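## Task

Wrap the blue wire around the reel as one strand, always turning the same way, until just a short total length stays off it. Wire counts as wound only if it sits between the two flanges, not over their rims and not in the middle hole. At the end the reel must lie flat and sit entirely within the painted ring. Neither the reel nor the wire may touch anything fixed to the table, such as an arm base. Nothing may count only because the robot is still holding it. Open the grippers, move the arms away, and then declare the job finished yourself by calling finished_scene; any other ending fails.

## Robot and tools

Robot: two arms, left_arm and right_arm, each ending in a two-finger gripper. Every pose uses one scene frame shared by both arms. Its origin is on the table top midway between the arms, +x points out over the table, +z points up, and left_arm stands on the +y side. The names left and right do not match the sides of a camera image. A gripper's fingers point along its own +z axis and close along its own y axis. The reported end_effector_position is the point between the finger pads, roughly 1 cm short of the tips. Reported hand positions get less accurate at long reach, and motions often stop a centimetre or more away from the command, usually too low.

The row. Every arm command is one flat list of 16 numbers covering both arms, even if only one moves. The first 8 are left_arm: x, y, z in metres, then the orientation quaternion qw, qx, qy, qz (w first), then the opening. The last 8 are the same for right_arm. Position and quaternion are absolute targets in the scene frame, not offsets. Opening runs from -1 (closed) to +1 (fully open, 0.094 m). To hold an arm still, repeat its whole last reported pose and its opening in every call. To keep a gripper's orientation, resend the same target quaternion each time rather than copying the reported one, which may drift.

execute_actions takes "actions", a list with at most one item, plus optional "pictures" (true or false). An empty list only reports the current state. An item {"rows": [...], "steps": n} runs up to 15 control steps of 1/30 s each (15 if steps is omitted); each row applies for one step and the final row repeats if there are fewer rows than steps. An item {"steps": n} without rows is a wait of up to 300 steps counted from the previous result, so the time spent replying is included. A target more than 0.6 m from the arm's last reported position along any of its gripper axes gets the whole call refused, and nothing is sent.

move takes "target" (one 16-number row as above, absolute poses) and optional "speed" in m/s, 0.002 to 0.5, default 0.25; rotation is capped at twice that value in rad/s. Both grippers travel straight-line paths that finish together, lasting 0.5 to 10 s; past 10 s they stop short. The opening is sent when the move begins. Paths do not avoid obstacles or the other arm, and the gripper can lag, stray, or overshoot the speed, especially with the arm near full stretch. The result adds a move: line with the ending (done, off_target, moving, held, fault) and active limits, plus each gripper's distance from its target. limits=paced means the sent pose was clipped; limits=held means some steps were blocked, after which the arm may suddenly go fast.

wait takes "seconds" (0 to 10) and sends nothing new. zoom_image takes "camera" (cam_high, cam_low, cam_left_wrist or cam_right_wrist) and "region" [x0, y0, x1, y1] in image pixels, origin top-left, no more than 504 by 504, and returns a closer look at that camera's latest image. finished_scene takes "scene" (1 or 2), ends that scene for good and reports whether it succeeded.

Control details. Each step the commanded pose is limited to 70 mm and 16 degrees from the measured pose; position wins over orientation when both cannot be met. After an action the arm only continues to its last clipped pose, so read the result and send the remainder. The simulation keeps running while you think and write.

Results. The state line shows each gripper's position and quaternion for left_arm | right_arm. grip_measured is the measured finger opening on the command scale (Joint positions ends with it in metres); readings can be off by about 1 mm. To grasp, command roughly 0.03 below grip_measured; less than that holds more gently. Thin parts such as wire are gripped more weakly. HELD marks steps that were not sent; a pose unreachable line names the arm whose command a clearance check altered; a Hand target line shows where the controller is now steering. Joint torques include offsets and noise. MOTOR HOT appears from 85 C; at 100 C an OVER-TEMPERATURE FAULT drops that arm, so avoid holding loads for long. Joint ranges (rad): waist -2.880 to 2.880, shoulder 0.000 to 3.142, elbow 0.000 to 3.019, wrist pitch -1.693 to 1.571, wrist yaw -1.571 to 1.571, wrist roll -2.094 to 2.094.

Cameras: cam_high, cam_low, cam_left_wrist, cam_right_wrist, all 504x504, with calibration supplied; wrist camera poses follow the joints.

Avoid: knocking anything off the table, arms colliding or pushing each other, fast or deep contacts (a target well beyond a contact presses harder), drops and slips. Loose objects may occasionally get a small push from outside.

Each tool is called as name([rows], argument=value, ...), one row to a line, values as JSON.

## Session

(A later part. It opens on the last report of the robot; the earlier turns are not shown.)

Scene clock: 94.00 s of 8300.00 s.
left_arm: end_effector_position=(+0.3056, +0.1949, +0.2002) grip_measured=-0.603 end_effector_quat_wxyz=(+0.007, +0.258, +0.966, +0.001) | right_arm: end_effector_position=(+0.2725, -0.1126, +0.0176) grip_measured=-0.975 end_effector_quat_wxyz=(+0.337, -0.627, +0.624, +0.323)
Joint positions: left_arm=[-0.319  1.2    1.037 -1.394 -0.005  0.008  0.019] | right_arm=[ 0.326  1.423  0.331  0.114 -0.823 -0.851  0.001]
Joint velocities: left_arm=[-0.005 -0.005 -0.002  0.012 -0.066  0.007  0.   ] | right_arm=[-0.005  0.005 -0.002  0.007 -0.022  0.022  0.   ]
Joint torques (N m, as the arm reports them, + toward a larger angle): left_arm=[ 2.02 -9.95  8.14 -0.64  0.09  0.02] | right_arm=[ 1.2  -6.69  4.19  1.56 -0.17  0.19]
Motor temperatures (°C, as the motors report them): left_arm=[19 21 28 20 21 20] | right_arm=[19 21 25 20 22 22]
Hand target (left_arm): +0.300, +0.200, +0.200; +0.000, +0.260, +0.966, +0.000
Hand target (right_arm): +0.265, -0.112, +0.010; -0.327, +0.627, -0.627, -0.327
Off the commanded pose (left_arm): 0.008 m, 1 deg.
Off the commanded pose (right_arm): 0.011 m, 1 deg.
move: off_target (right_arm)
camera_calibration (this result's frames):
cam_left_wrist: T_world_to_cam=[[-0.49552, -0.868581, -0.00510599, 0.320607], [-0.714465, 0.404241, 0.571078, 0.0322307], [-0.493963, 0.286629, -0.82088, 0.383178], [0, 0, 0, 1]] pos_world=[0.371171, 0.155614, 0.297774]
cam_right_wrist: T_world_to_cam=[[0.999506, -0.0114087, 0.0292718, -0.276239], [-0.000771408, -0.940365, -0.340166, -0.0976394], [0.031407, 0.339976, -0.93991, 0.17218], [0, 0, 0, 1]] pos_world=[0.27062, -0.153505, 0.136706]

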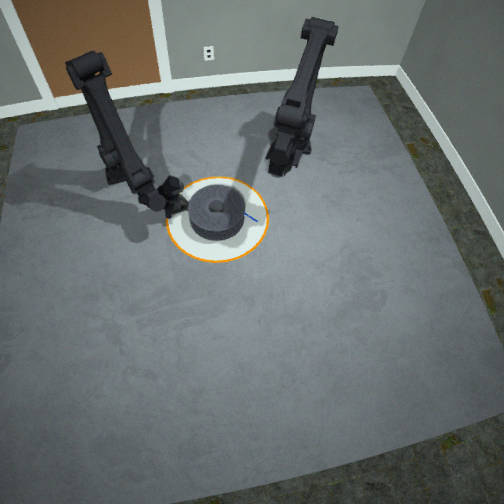

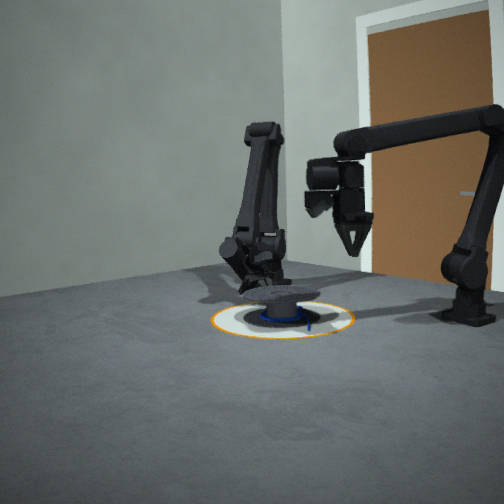

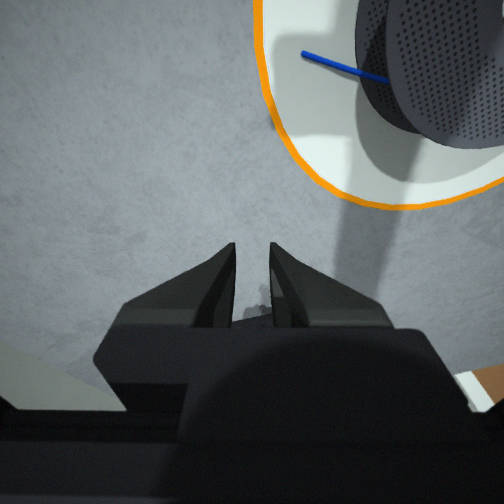

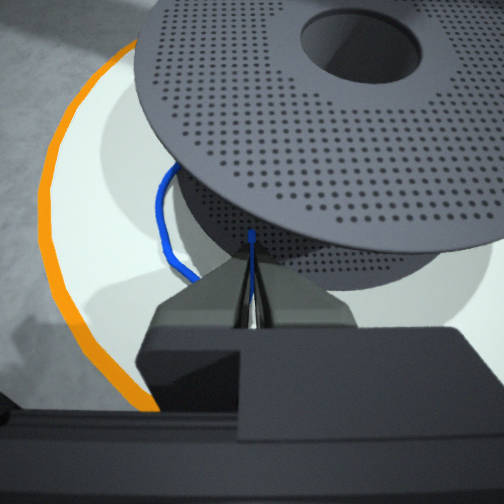

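move(target=[0.3,0.2,0.2,0,0.26,0.966,0,-0.6, 0.275,-0.12,0.032,0.327,-0.627,0.627,0.327,-1], speed=0.04)

move(target=[0.3,0.2,0.2,0,0.26,0.966,0,-0.6, 0.34,-0.125,0.032,0.38,-0.596,0.596,0.38,-1], speed=0.06)

move(target=[0.3,0.2,0.2,0,0.26,0.966,0,-0.6, 0.385,-0.09,0.032,0.38,-0.596,0.596,0.38,-1], speed=0.06)

zoom_image(camera="cam_low", region=[200, 230, 360, 350])

Scene clock: 99.07 s of 8300.00 s.
left_arm: end_effector_position=(+0.3056, +0.1949, +0.2002) grip_measured=-0.603 end_effector_quat_wxyz=(+0.007, +0.258, +0.966, +0.001) | right_arm: end_effector_position=(+0.2607, -0.1221, +0.0218) grip_measured=-0.975 end_effector_quat_wxyz=(+0.311, -0.625, +0.633, +0.334)
Joint positions: left_arm=[-0.319  1.2    1.037 -1.394 -0.005  0.008  0.019] | right_arm=[ 0.309  1.367  0.331 -0.023 -0.839 -0.882  0.001]
Joint velocities: left_arm=[ 0.024 -0.015  0.012 -0.002 -0.051 -0.081 -0.002] | right_arm=[ 0.005 -0.024 -0.017 -0.022 -0.007 -0.095  0.   ]
Joint torques (N m, as the arm reports them, + toward a larger angle): left_arm=[ 2.03 -9.95  8.12 -0.64  0.09  0.01] | right_arm=[-1.39 -8.7   7.88  0.35 -0.5  -0.08]
Motor temperatures (°C, as the motors report them): left_arm=[19 21 28 20 21 20] | right_arm=[19 21 25 20 22 22]
Hand target (left_arm): +0.300, +0.200, +0.200; +0.000, +0.260, +0.966, +0.000
Hand target (right_arm): +0.275, -0.120, +0.032; -0.327, +0.627, -0.627, -0.327
Off the commanded pose (left_arm): 0.008 m, 1 deg.
Off the commanded pose (right_arm): 0.018 m, 2 deg.
After step 90, 1.30 s passed at rest.
move: off_target (right_arm)
camera_calibration (this result's frames):
cam_left_wrist: T_world_to_cam=[[-0.49552, -0.868581, -0.00510599, 0.320607], [-0.714465, 0.404241, 0.571078, 0.0322307], [-0.493963, 0.286629, -0.82088, 0.383178], [0, 0, 0, 1]] pos_world=[0.371171, 0.155614, 0.297774]
cam_right_wrist: T_world_to_cam=[[0.999702, -0.00258825, -0.0242795, -0.262444], [-0.0101832, -0.947956, -0.318238, -0.104173], [-0.0221922, 0.31839, -0.9477, 0.191188], [0, 0, 0, 1]] pos_world=[0.265548, -0.160303, 0.141666]

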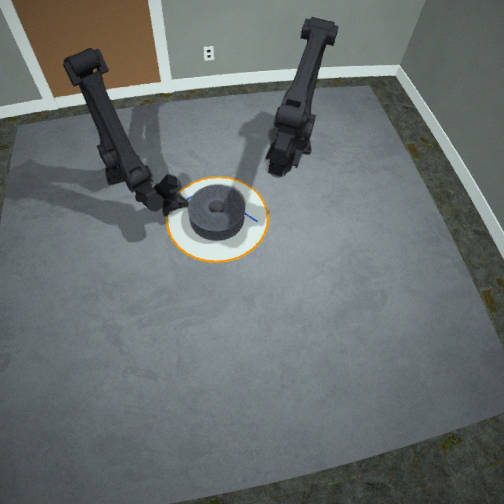

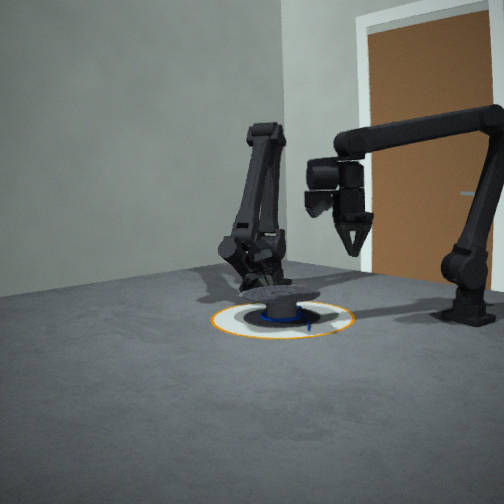

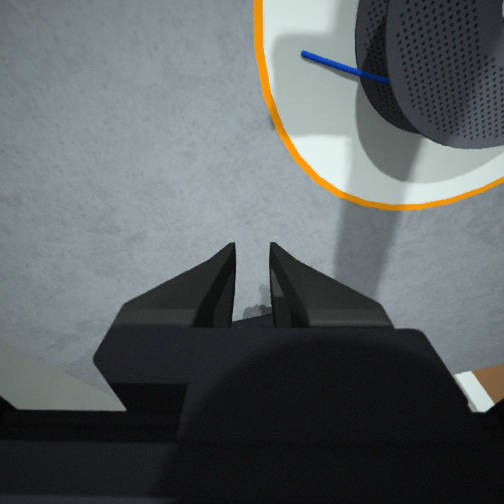

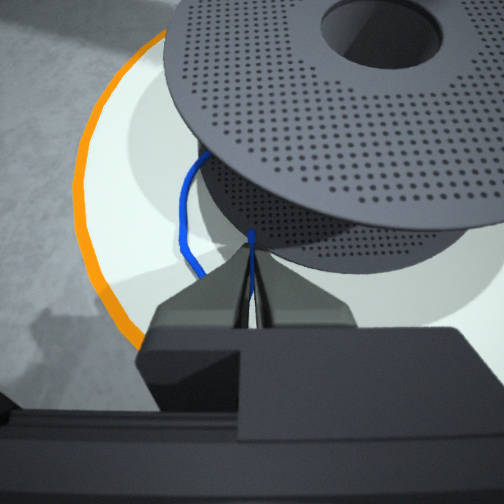

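Scene clock: 100.97 s of 8300.00 s.
left_arm: end_effector_position=(+0.3056, +0.1949, +0.2002) grip_measured=-0.603 end_effector_quat_wxyz=(+0.007, +0.258, +0.966, +0.001) | right_arm: end_effector_position=(+0.3213, -0.1274, +0.0280) grip_measured=-0.975 end_effector_quat_wxyz=(+0.363, -0.592, +0.604, +0.389)
Joint positions: left_arm=[-0.319  1.2    1.037 -1.394 -0.005  0.008  0.019] | right_arm=[ 0.156  1.564  0.453  0.041 -1.055 -0.965  0.001]
Joint velocities: left_arm=[-0.015 -0.005 -0.017  0.002  0.022  0.022  0.   ] | right_arm=[-0.005  0.024 -0.007 -0.002 -0.007  0.037 -0.   ]
Joint torques (N m, as the arm reports them, + toward a larger angle): left_arm=[ 2.03 -9.97  8.12 -0.65  0.09  0.02] | right_arm=[-1.26 -8.95  7.78  1.43 -0.57 -0.08]
Motor temperatures (°C, as the motors report them): left_arm=[19 21 28 20 21 19] | right_arm=[19 21 25 20 22 22]
Hand target (left_arm): +0.300, +0.200, +0.200; +0.000, +0.260, +0.966, +0.000
Hand target (right_arm): +0.340, -0.127, +0.033; -0.381, +0.596, -0.596, -0.379
Off the commanded pose (left_arm): 0.008 m, 1 deg.
Off the commanded pose (right_arm): 0.019 m, 2 deg.
move: off_target (right_arm)
camera_calibration (this result's frames):
cam_left_wrist: T_world_to_cam=[[-0.49552, -0.868581, -0.00510599, 0.320607], [-0.714465, 0.404241, 0.571078, 0.0322307], [-0.493963, 0.286629, -0.82088, 0.383178], [0, 0, 0, 1]] pos_world=[0.371171, 0.155614, 0.297774]
cam_right_wrist: T_world_to_cam=[[0.999496, -0.00292944, -0.0316001, -0.322712], [-0.0176819, -0.878263, -0.477852, -0.0908105], [-0.0263533, 0.47817, -0.877872, 0.219848], [0, 0, 0, 1]] pos_world=[0.326738, -0.185826, 0.139407]

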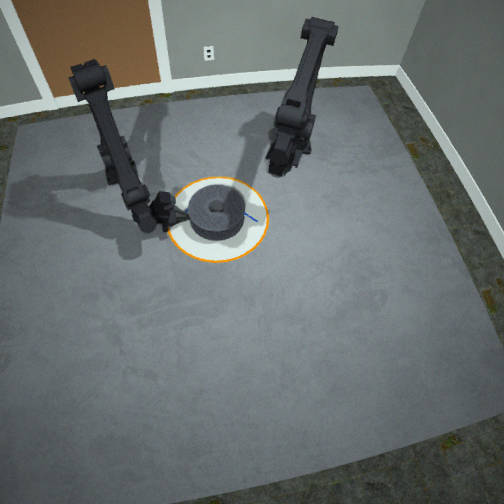

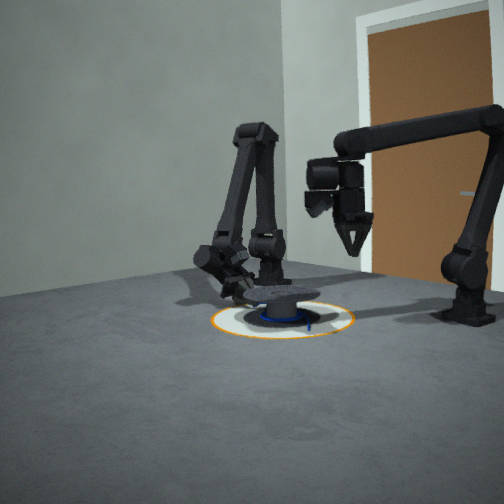

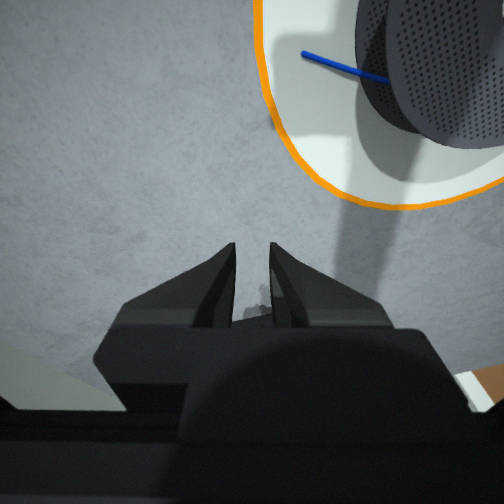

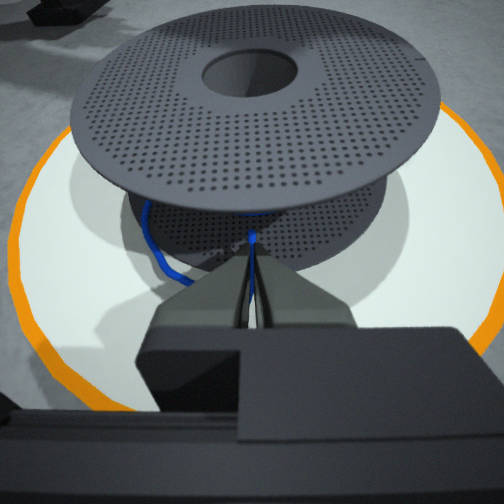

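Scene clock: 102.50 s of 8300.00 s.
left_arm: end_effector_position=(+0.3056, +0.1949, +0.2002) grip_measured=-0.603 end_effector_quat_wxyz=(+0.007, +0.258, +0.966, +0.001) | right_arm: end_effector_position=(+0.3731, -0.1011, +0.0288) grip_measured=-0.975 end_effector_quat_wxyz=(+0.372, -0.592, +0.604, +0.382)
Joint positions: left_arm=[-0.319  1.2    1.037 -1.394 -0.005  0.008  0.019] | right_arm=[ 0.188  1.664  0.586  0.088 -1.029 -0.893  0.001]
Joint velocities: left_arm=[-0.015  0.005 -0.007  0.012 -0.007 -0.007  0.001] | right_arm=[-0.005 -0.005 -0.007 -0.017  0.022  0.037 -0.   ]
Joint torques (N m, as the arm reports them, + toward a larger angle): left_arm=[ 2.03 -9.91  8.14 -0.63  0.1   0.02] | right_arm=[  1.26 -10.86   8.23   1.57  -0.35   0.13]
Motor temperatures (°C, as the motors report them): left_arm=[19 21 28 20 21 19] | right_arm=[19 21 25 20 22 22]
Hand target (left_arm): +0.300, +0.200, +0.200; +0.000, +0.260, +0.966, +0.000
Hand target (right_arm): +0.385, -0.091, +0.033; -0.380, +0.597, -0.596, -0.380
Off the commanded pose (left_arm): 0.008 m, 1 deg.
Off the commanded pose (right_arm): 0.017 m, 1 deg.
move: off_target (right_arm)
camera_calibration (this result's frames):
cam_left_wrist: T_world_to_cam=[[-0.49552, -0.868581, -0.00510599, 0.320607], [-0.714465, 0.404241, 0.571078, 0.0322307], [-0.493963, 0.286629, -0.82088, 0.383178], [0, 0, 0, 1]] pos_world=[0.371171, 0.155614, 0.297774]
cam_right_wrist: T_world_to_cam=[[0.999804, -0.0151796, -0.0127323, -0.376195], [-0.0194283, -0.877093, -0.479927, -0.0655522], [-0.00388235, 0.48008, -0.877216, 0.201106], [0, 0, 0, 1]] pos_world=[0.375629, -0.159753, 0.140163]

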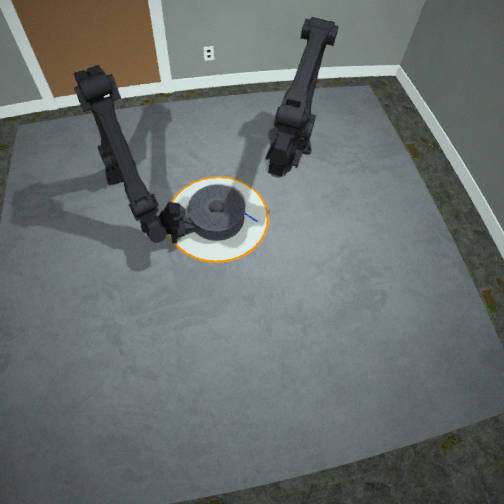

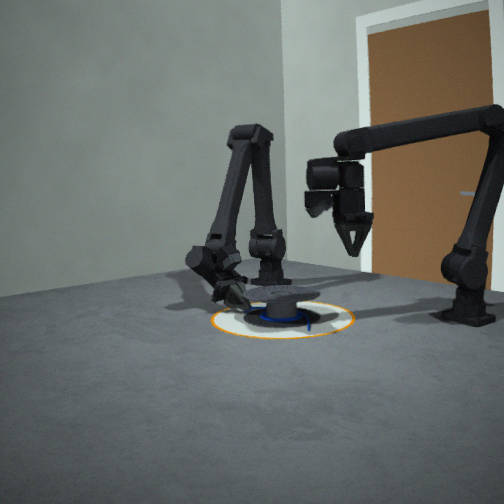

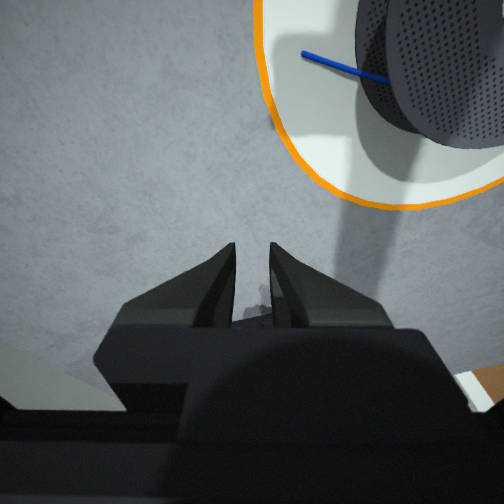

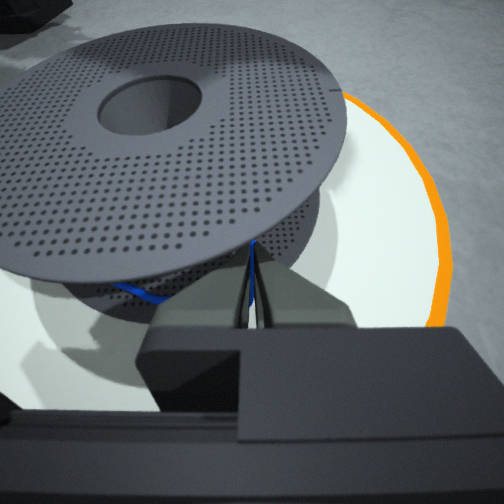

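Region (200, 230, 360, 350) of cam_low's 504x504 image, scaled by 3.150, with more detail than that image has; it fills the top 378 rows of this view, and the rest is white.

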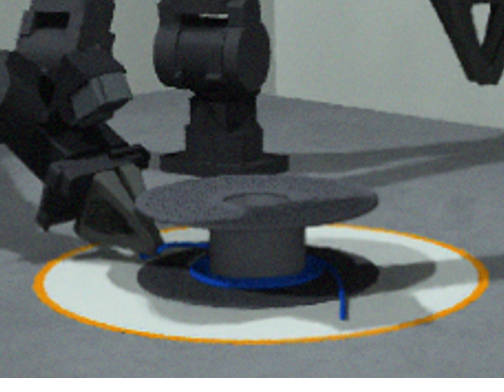

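move(target=[0.3,0.2,0.2,0,0.26,0.966,0,-0.6, 0.397,-0.055,0.032,0.288,-0.711,0.453,0.453,-1], speed=0.05)

zoom_image(camera="cam_low", region=[200, 230, 360, 350])

zoom_image(camera="cam_high", region=[150, 150, 290, 280])

Scene clock: 111.10 s of 8300.00 s.
left_arm: end_effector_position=(+0.3056, +0.1949, +0.2002) grip_measured=-0.603 end_effector_quat_wxyz=(+0.007, +0.258, +0.966, +0.001) | right_arm: end_effector_position=(+0.3899, -0.0660, +0.0316) grip_measured=-0.975 end_effector_quat_wxyz=(-0.288, +0.701, -0.467, -0.455)
Joint positions: left_arm=[-0.319  1.2    1.037 -1.394 -0.005  0.008  0.019] | right_arm=[ 0.234  1.878  1.001 -0.802 -1.135 -1.667  0.001]
Joint velocities: left_arm=[-0.015 -0.005 -0.002  0.002 -0.022 -0.037  0.   ] | right_arm=[ 0.005  0.015  0.002 -0.022  0.037 -0.007 -0.002]
Joint torques (N m, as the arm reports them, + toward a larger angle): left_arm=[ 1.98 -9.97  8.12 -0.65  0.09  0.02] | right_arm=[  1.34 -14.77   9.35  -0.61  -0.65  -0.08]
Motor temperatures (°C, as the motors report them): left_arm=[19 21 28 20 21 19] | right_arm=[19 21 26 20 22 22]
Hand target (left_arm): +0.300, +0.200, +0.200; +0.000, +0.260, +0.966, +0.000
Hand target (right_arm): +0.398, -0.055, +0.034; -0.291, +0.709, -0.455, -0.454
Off the commanded pose (left_arm): 0.008 m, 1 deg.
Off the commanded pose (right_arm): 0.013 m, 2 deg.
After step 90, 0.80 s passed at rest.
move: off_target (right_arm)
camera_calibration (this result's frames):
cam_left_wrist: T_world_to_cam=[[-0.49552, -0.868581, -0.00510599, 0.320607], [-0.714465, 0.404241, 0.571078, 0.0322307], [-0.493963, 0.286629, -0.82088, 0.383178], [0, 0, 0, 1]] pos_world=[0.371171, 0.155614, 0.297774]
cam_right_wrist: T_world_to_cam=[[0.920991, 0.389365, -0.0130525, -0.335057], [0.333346, -0.804941, -0.490868, -0.16557], [-0.201633, 0.447734, -0.871136, 0.261627], [0, 0, 0, 1]] pos_world=[0.416529, -0.119954, 0.142267]

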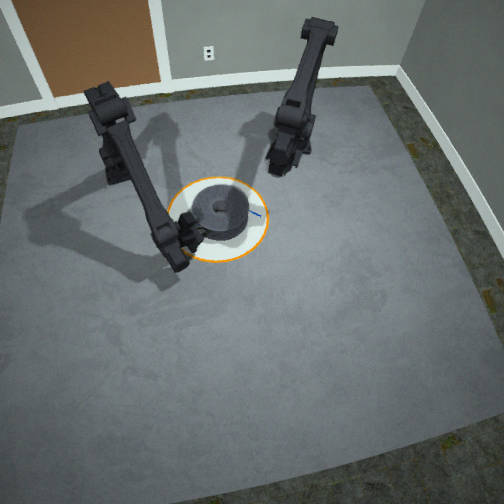

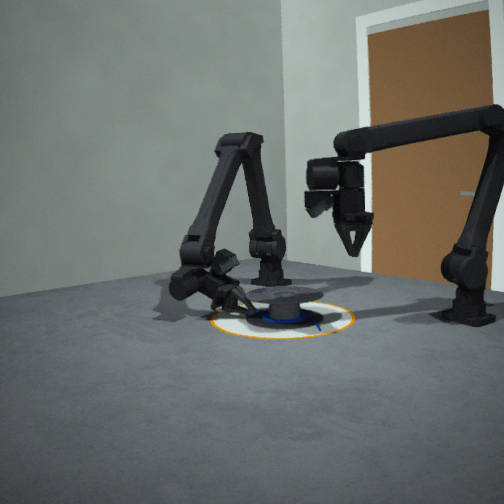

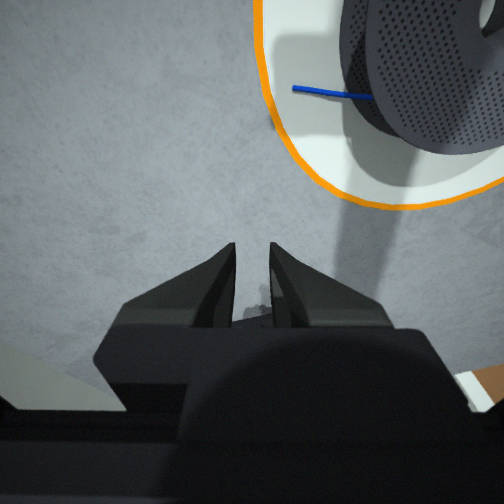

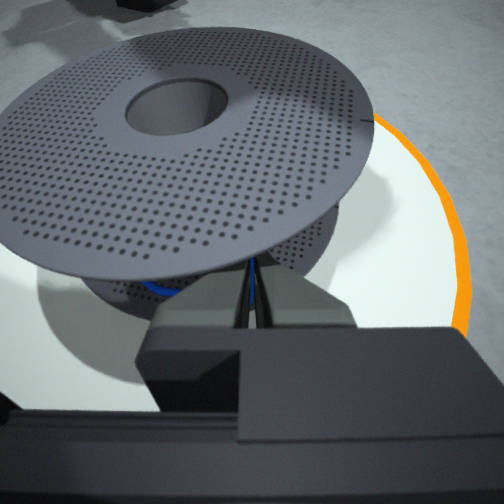

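Region (200, 230, 360, 350) of cam_low's 504x504 image, scaled by 3.150, with more detail than that image has; it fills the top 378 rows of this view, and the rest is white.

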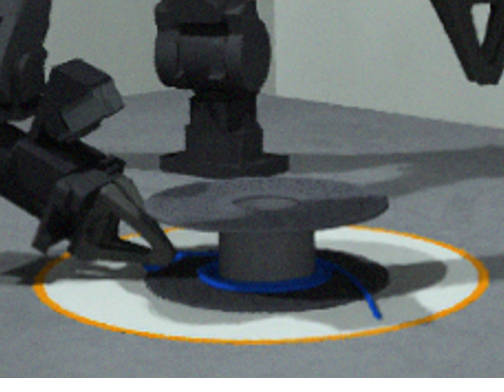

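Region (150, 150, 290, 280) of cam_high's 504x504 image, scaled by 3.600, with more detail than that image has; it fills the top 468 rows of this view, and the rest is white.

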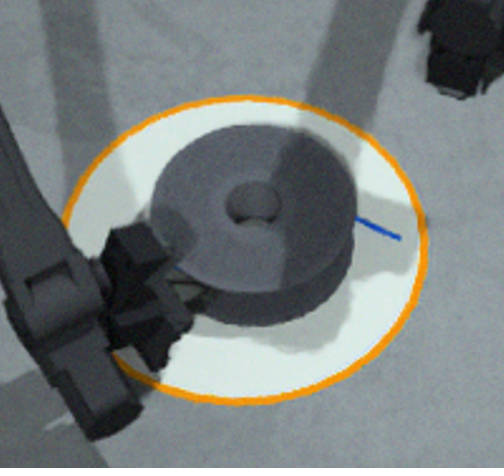

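move(target=[0.295,0.02,0.11,0,-0.574,0.819,0,-1, 0.397,-0.055,0.032,0.288,-0.711,0.453,0.453,-1], speed=0.25)

move(target=[0.295,0.02,0.08,0,-0.574,0.819,0,-1, 0.397,-0.055,0.032,0.288,-0.711,0.453,0.453,-1], speed=0.04)

move(target=[0.295,0.02,0.08,0,-0.574,0.819,0,-1, 0.388,-0.03,0.026,0.288,-0.711,0.453,0.453,-1], speed=0.04)

zoom_image(camera="cam_low", region=[200, 230, 360, 350])

Scene clock: 119.27 s of 8300.00 s.
left_arm: end_effector_position=(+0.2832, +0.0399, +0.1017) grip_measured=-0.988 end_effector_quat_wxyz=(-0.006, -0.572, +0.820, +0.022) | right_arm: end_effector_position=(+0.3890, -0.0664, +0.0313) grip_measured=-0.975 end_effector_quat_wxyz=(-0.287, +0.703, -0.465, -0.455)
Joint positions: left_arm=[-0.677  1.538  1.095 -1.172  0.007 -2.09   0.001] | right_arm=[ 0.234  1.878  1.001 -0.809 -1.133 -1.678  0.001]
Joint velocities: left_arm=[-0.005  0.005 -0.012 -0.017 -0.066 -0.125  0.   ] | right_arm=[-0.015 -0.015 -0.017 -0.002 -0.007  0.037  0.   ]
Joint torques (N m, as the arm reports them, + toward a larger angle): left_arm=[  0.47 -12.19  12.19   0.38  -0.11  -0.27] | right_arm=[  1.53 -14.67   9.51  -0.65  -0.51  -0.08]
Motor temperatures (°C, as the motors report them): left_arm=[19 21 28 20 21 20] | right_arm=[19 21 26 20 22 22]
Hand target (left_arm): +0.294, +0.019, +0.111; -0.004, -0.574, +0.819, +0.000
Hand target (right_arm): +0.397, -0.055, +0.032; -0.288, +0.711, -0.453, -0.453
Off the commanded pose (left_arm): 0.025 m, 3 deg.
Off the commanded pose (right_arm): 0.014 m, 2 deg.
After step 90, 1.10 s passed at rest.
move: off_target (left_arm, right_arm)
camera_calibration (this result's frames):
cam_left_wrist: T_world_to_cam=[[0.938747, -0.341877, -0.0432865, -0.248915], [-0.25841, -0.781465, 0.567923, 0.0536517], [-0.227987, -0.521951, -0.821942, 0.29272], [0, 0, 0, 1]] pos_world=[0.314269, 0.109614, 0.199354]
cam_right_wrist: T_world_to_cam=[[0.918896, 0.394374, -0.00999369, -0.332984], [0.339462, -0.803349, -0.489282, -0.168022], [-0.200988, 0.446206, -0.872069, 0.261014], [0, 0, 0, 1]] pos_world=[0.415475, -0.120126, 0.142085]

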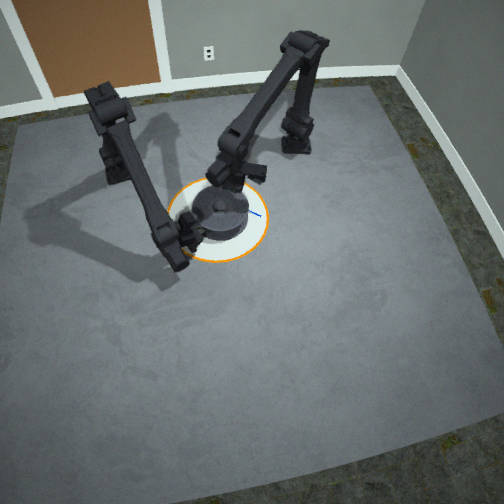

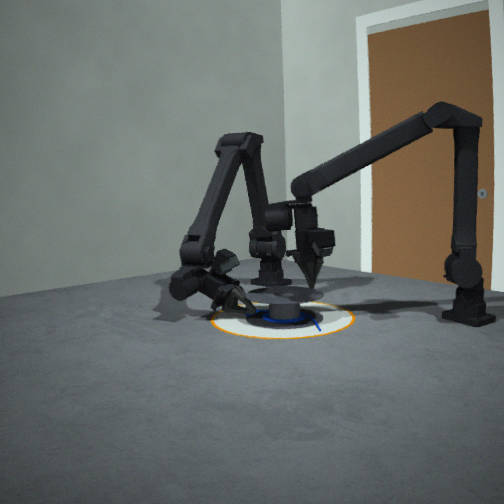

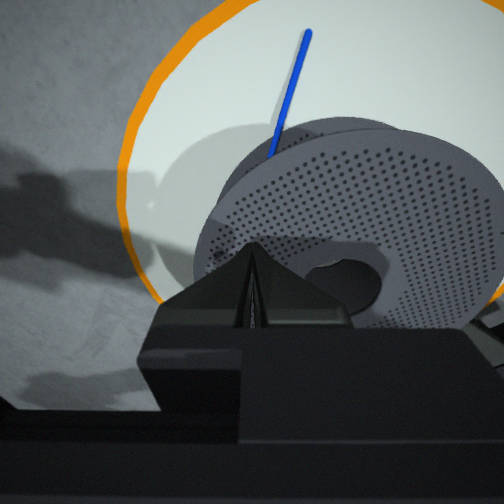

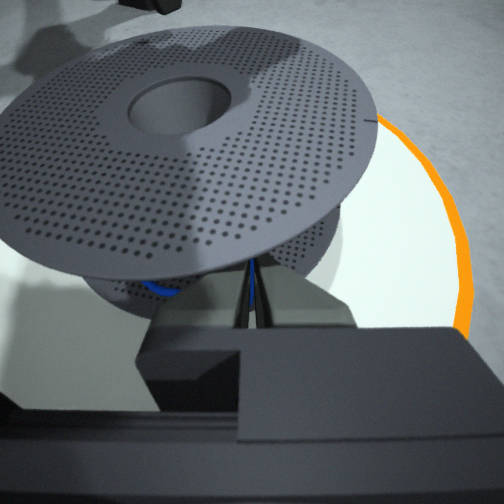

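Scene clock: 120.37 s of 8300.00 s.
left_arm: end_effector_position=(+0.2956, +0.0257, +0.0872) grip_measured=-0.988 end_effector_quat_wxyz=(-0.003, -0.573, +0.820, -0.001) | right_arm: end_effector_position=(+0.3890, -0.0664, +0.0313) grip_measured=-0.975 end_effector_quat_wxyz=(-0.287, +0.703, -0.465, -0.455)
Joint positions: left_arm=[-0.677  1.573  1.095 -1.09   0.005 -2.091  0.001] | right_arm=[ 0.234  1.878  1.001 -0.809 -1.133 -1.678  0.001]
Joint velocities: left_arm=[-0.005 -0.015 -0.007  0.017 -0.037 -0.037  0.001] | right_arm=[-0.005  0.005 -0.007 -0.002 -0.007 -0.022 -0.   ]
Joint torques (N m, as the arm reports them, + toward a larger angle): left_arm=[  0.46 -12.71   8.17   0.58  -0.28  -0.26] | right_arm=[  1.52 -14.67   9.49  -0.66  -0.51  -0.08]
Motor temperatures (°C, as the motors report them): left_arm=[19 21 28 20 21 20] | right_arm=[19 21 26 20 22 22]
Hand target (left_arm): +0.295, +0.020, +0.080; -0.001, -0.574, +0.819, -0.000
Hand target (right_arm): +0.397, -0.055, +0.032; -0.288, +0.711, -0.454, -0.453
Off the commanded pose (left_arm): 0.009 m, 0 deg.
Off the commanded pose (right_arm): 0.014 m, 2 deg.
move: off_target (right_arm)
camera_calibration (this result's frames):
cam_left_wrist: T_world_to_cam=[[0.940097, -0.340904, -0.00168946, -0.270112], [-0.275254, -0.761962, 0.586215, 0.0568151], [-0.20113, -0.550634, -0.810153, 0.268], [0, 0, 0, 1]] pos_world=[0.323473, 0.0987784, 0.183359]
cam_right_wrist: T_world_to_cam=[[0.918896, 0.394374, -0.00999369, -0.332984], [0.339462, -0.803349, -0.489282, -0.168022], [-0.200988, 0.446206, -0.872069, 0.261014], [0, 0, 0, 1]] pos_world=[0.415475, -0.120126, 0.142085]

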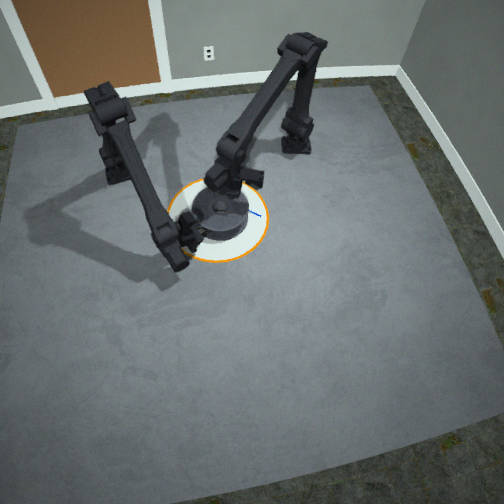

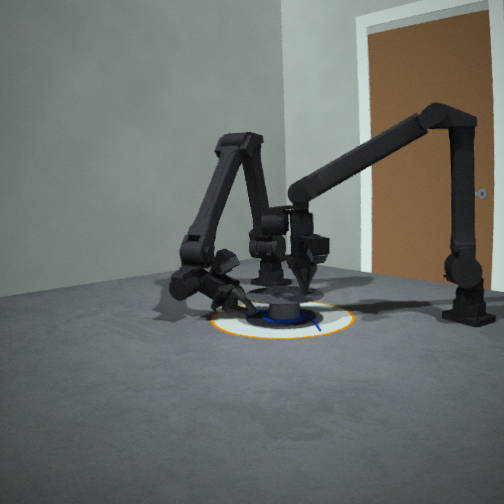

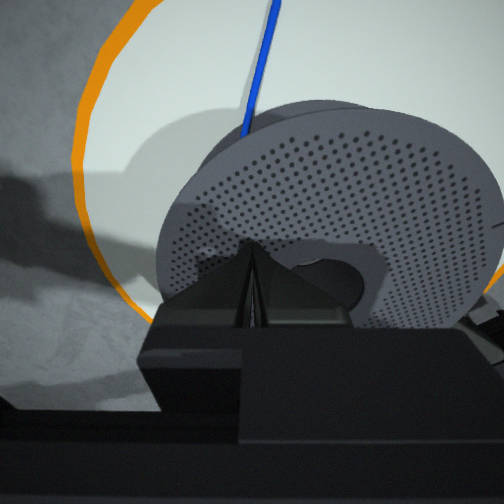

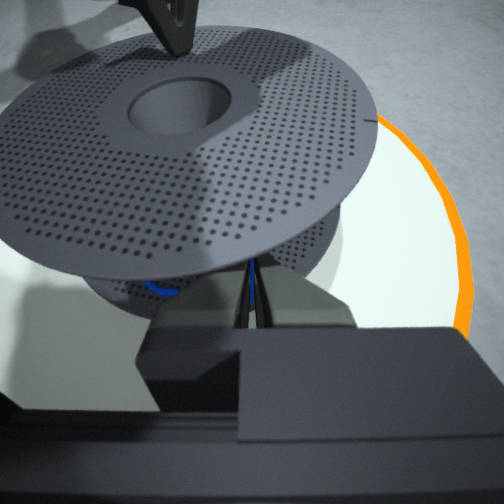

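Scene clock: 121.60 s of 8300.00 s.
left_arm: end_effector_position=(+0.2957, +0.0258, +0.0872) grip_measured=-0.988 end_effector_quat_wxyz=(-0.002, -0.573, +0.820, -0.001) | right_arm: end_effector_position=(+0.3853, -0.0388, +0.0300) grip_measured=-0.975 end_effector_quat_wxyz=(-0.289, +0.710, -0.456, -0.452)
Joint positions: left_arm=[-0.677  1.573  1.095 -1.09   0.005 -2.092  0.001] | right_arm=[ 0.295  1.879  1.001 -0.694 -1.133 -1.572  0.001]
Joint velocities: left_arm=[-0.005 -0.015  0.032 -0.007 -0.037 -0.007  0.   ] | right_arm=[-0.005 -0.005 -0.017  0.007  0.007  0.051  0.001]
Joint torques (N m, as the arm reports them, + toward a larger angle): left_arm=[  0.48 -12.78   8.02   0.6   -0.28  -0.27] | right_arm=[  1.25 -14.87   7.7    0.6   -0.62   0.18]
Motor temperatures (°C, as the motors report them): left_arm=[19 21 28 20 21 20] | right_arm=[19 21 26 20 22 22]
Hand target (left_arm): +0.295, +0.020, +0.080; -0.000, -0.574, +0.819, -0.000
Hand target (right_arm): +0.388, -0.030, +0.026; -0.288, +0.712, -0.453, -0.454
Off the commanded pose (left_arm): 0.009 m, 0 deg.
Off the commanded pose (right_arm): 0.010 m, 0 deg.
move: done
camera_calibration (this result's frames):
cam_left_wrist: T_world_to_cam=[[0.940228, -0.340543, -0.00130966, -0.270259], [-0.275304, -0.762356, 0.58568, 0.0569788], [-0.200448, -0.550312, -0.810541, 0.267889], [0, 0, 0, 1]] pos_world=[0.32349, 0.0988261, 0.18341]
cam_right_wrist: T_world_to_cam=[[0.912342, 0.409351, 0.00801129, -0.337871], [0.361148, -0.795383, -0.486764, -0.1534], [-0.192885, 0.446988, -0.873497, 0.24377], [0, 0, 0, 1]] pos_world=[0.410674, -0.0926663, 0.140969]

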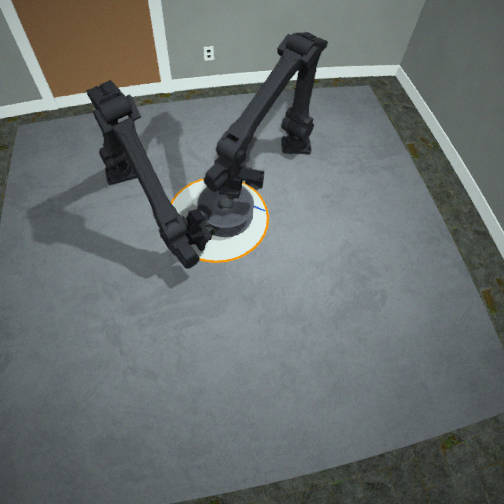

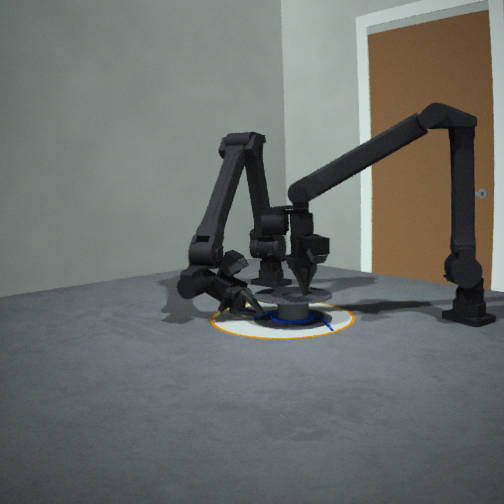

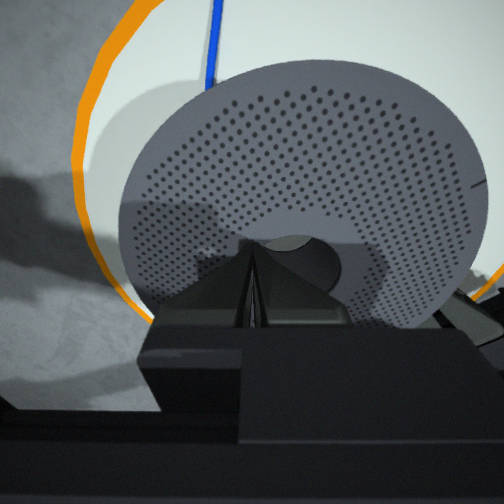

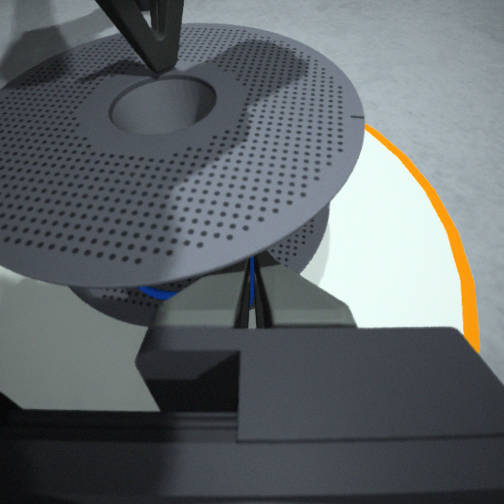

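Region (200, 230, 360, 350) of cam_low's 504x504 image, scaled by 3.150, with more detail than that image has; it fills the top 378 rows of this view, and the rest is white.

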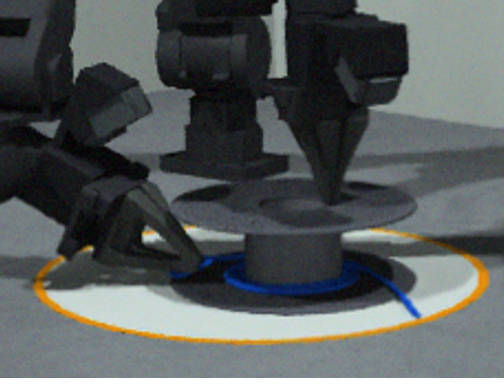

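move(target=[0.295,0.02,0.09,0,-0.574,0.819,0,-1, 0.386,-0.04,0.028,0.288,-0.711,0.453,0.453,-0.75], speed=0.04)

move(target=[0.295,0.02,0.09,0,-0.574,0.819,0,-1, 0.42,-0.12,0.07,0.288,-0.711,0.453,0.453,-0.75], speed=0.08)

zoom_image(camera="cam_low", region=[200, 230, 360, 350])

Scene clock: 124.83 s of 8300.00 s.
left_arm: end_effector_position=(+0.2957, +0.0258, +0.0872) grip_measured=-0.988 end_effector_quat_wxyz=(-0.002, -0.573, +0.820, -0.001) | right_arm: end_effector_position=(+0.3845, -0.0392, +0.0298) grip_measured=-0.752 end_effector_quat_wxyz=(-0.289, +0.712, -0.454, -0.452)
Joint positions: left_arm=[-0.677  1.573  1.095 -1.09   0.005 -2.092  0.001] | right_arm=[ 0.295  1.879  1.001 -0.7   -1.132 -1.581  0.012]
Joint velocities: left_arm=[-0.005 -0.005 -0.017 -0.007  0.051 -0.037 -0.   ] | right_arm=[-0.005 -0.015 -0.002 -0.007  0.037  0.037 -0.   ]
Joint torques (N m, as the arm reports them, + toward a larger angle): left_arm=[  0.45 -13.98   9.22  -0.66  -0.28  -0.27] | right_arm=[ -0.38 -15.78   6.63  -0.49  -0.63  -0.05]
Motor temperatures (°C, as the motors report them): left_arm=[19 21 28 20 21 20] | right_arm=[19 22 26 20 22 22]
Hand target (left_arm): +0.295, +0.020, +0.090; -0.000, -0.574, +0.819, -0.000
Hand target (right_arm): +0.386, -0.040, +0.028; -0.288, +0.711, -0.453, -0.453
Off the commanded pose (left_arm): 0.006 m, 0 deg.
Off the commanded pose (right_arm): 0.002 m, 0 deg.
move: done
camera_calibration (this result's frames):
cam_left_wrist: T_world_to_cam=[[0.940228, -0.340543, -0.00130966, -0.270259], [-0.275304, -0.762356, 0.58568, 0.0569788], [-0.200448, -0.550312, -0.810541, 0.267889], [0, 0, 0, 1]] pos_world=[0.32349, 0.0988261, 0.18341]
cam_right_wrist: T_world_to_cam=[[0.910654, 0.413035, 0.0105449, -0.336272], [0.365559, -0.793559, -0.486447, -0.155166], [-0.192552, 0.44684, -0.873646, 0.243475], [0, 0, 0, 1]] pos_world=[0.409832, -0.0930357, 0.140777]

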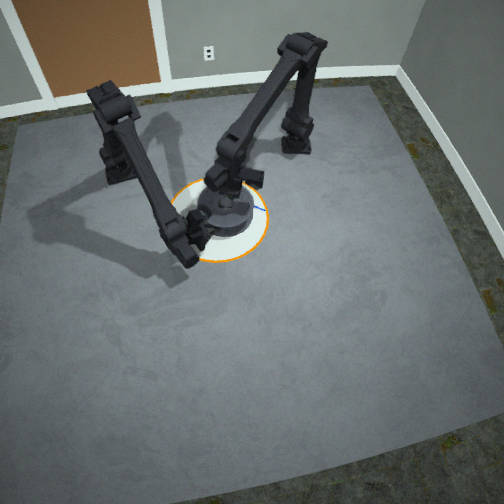

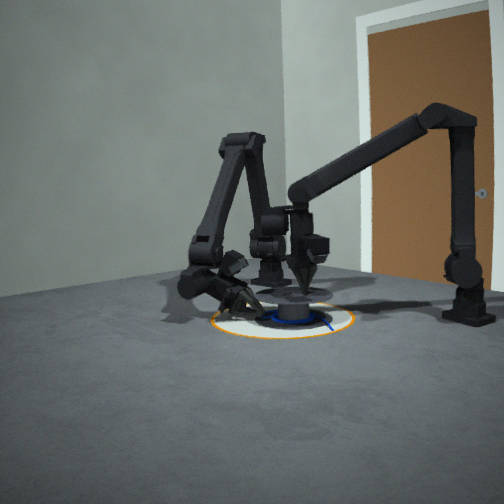

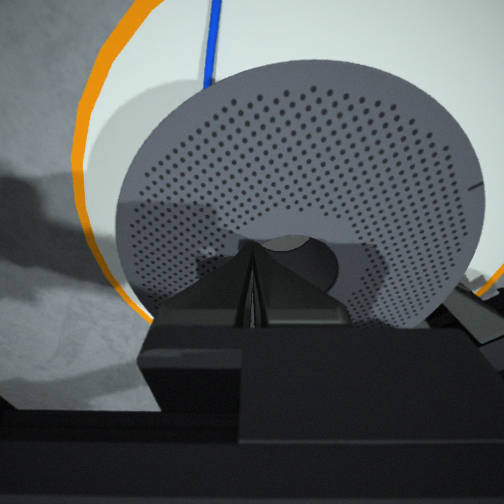

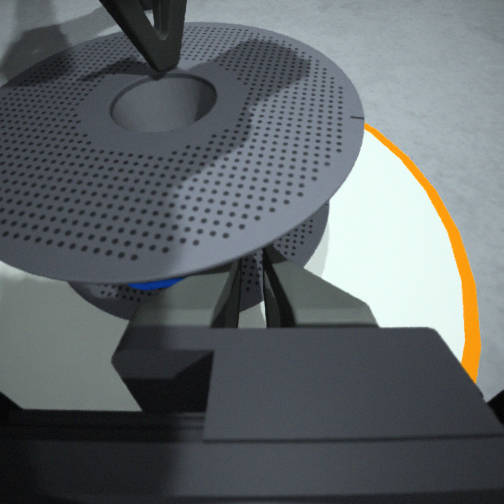

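Scene clock: 126.50 s of 8300.00 s.
left_arm: end_effector_position=(+0.2957, +0.0258, +0.0872) grip_measured=-0.988 end_effector_quat_wxyz=(-0.002, -0.573, +0.819, -0.001) | right_arm: end_effector_position=(+0.4035, -0.1204, +0.0600) grip_measured=-0.752 end_effector_quat_wxyz=(-0.276, +0.704, -0.462, -0.464)
Joint positions: left_arm=[-0.677  1.573  1.095 -1.09   0.005 -2.092  0.001] | right_arm=[ 0.107  1.879  1.088 -1.207 -1.094 -2.001  0.012]
Joint velocities: left_arm=[-0.005 -0.005  0.002 -0.002 -0.037 -0.007 -0.   ] | right_arm=[-0.005 -0.015 -0.022  0.012 -0.007 -0.022  0.   ]
Joint torques (N m, as the arm reports them, + toward a larger angle): left_arm=[  0.44 -13.95   9.21  -0.66  -0.28  -0.26] | right_arm=[ -0.78 -16.83   9.42  -1.13  -0.42  -0.09]
Motor temperatures (°C, as the motors report them): left_arm=[19 21 28 20 21 20] | right_arm=[19 22 26 20 22 22]
Hand target (left_arm): +0.295, +0.020, +0.090; -0.000, -0.574, +0.819, -0.000
Hand target (right_arm): +0.419, -0.121, +0.070; -0.289, +0.711, -0.455, -0.452
Off the commanded pose (left_arm): 0.006 m, 0 deg.
Off the commanded pose (right_arm): 0.019 m, 2 deg.
move: off_target (right_arm)
camera_calibration (this result's frames):
cam_left_wrist: T_world_to_cam=[[0.940358, -0.340184, -0.00131149, -0.270307], [-0.275012, -0.762462, 0.58568, 0.0568953], [-0.200239, -0.550388, -0.810541, 0.26783], [0, 0, 0, 1]] pos_world=[0.323462, 0.0988367, 0.18341]
cam_right_wrist: T_world_to_cam=[[0.910304, 0.41273, -0.0316226, -0.317757], [0.345138, -0.798959, -0.492488, -0.203926], [-0.22853, 0.4374, -0.869745, 0.322944], [0, 0, 0, 1]] pos_world=[0.43344, -0.173036, 0.170399]

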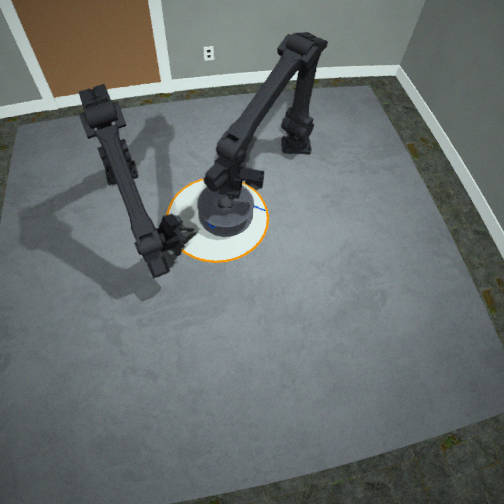

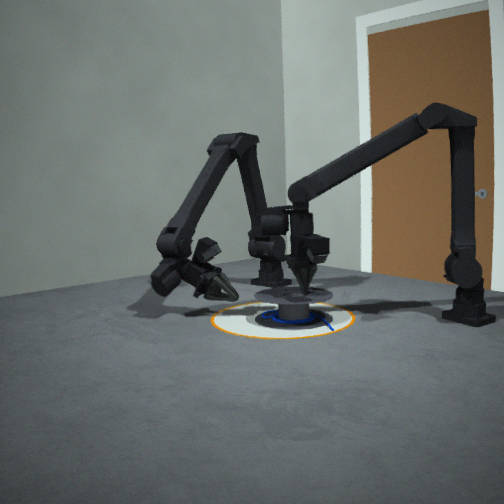

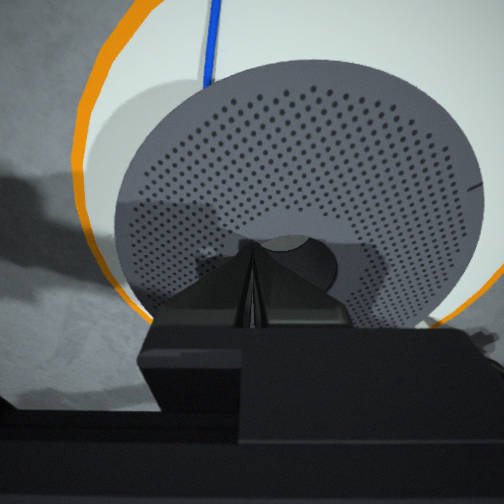

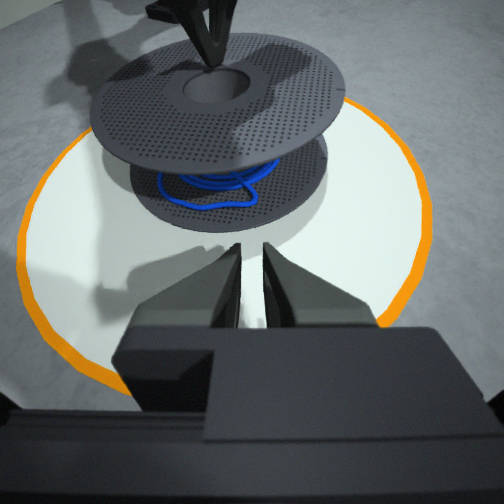

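Region (200, 230, 360, 350) of cam_low's 504x504 image, scaled by 3.150, with more detail than that image has; it fills the top 378 rows of this view, and the rest is white.

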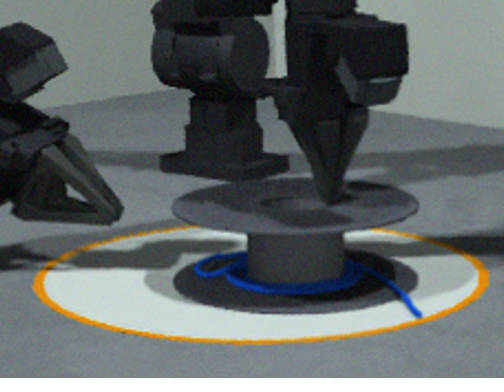

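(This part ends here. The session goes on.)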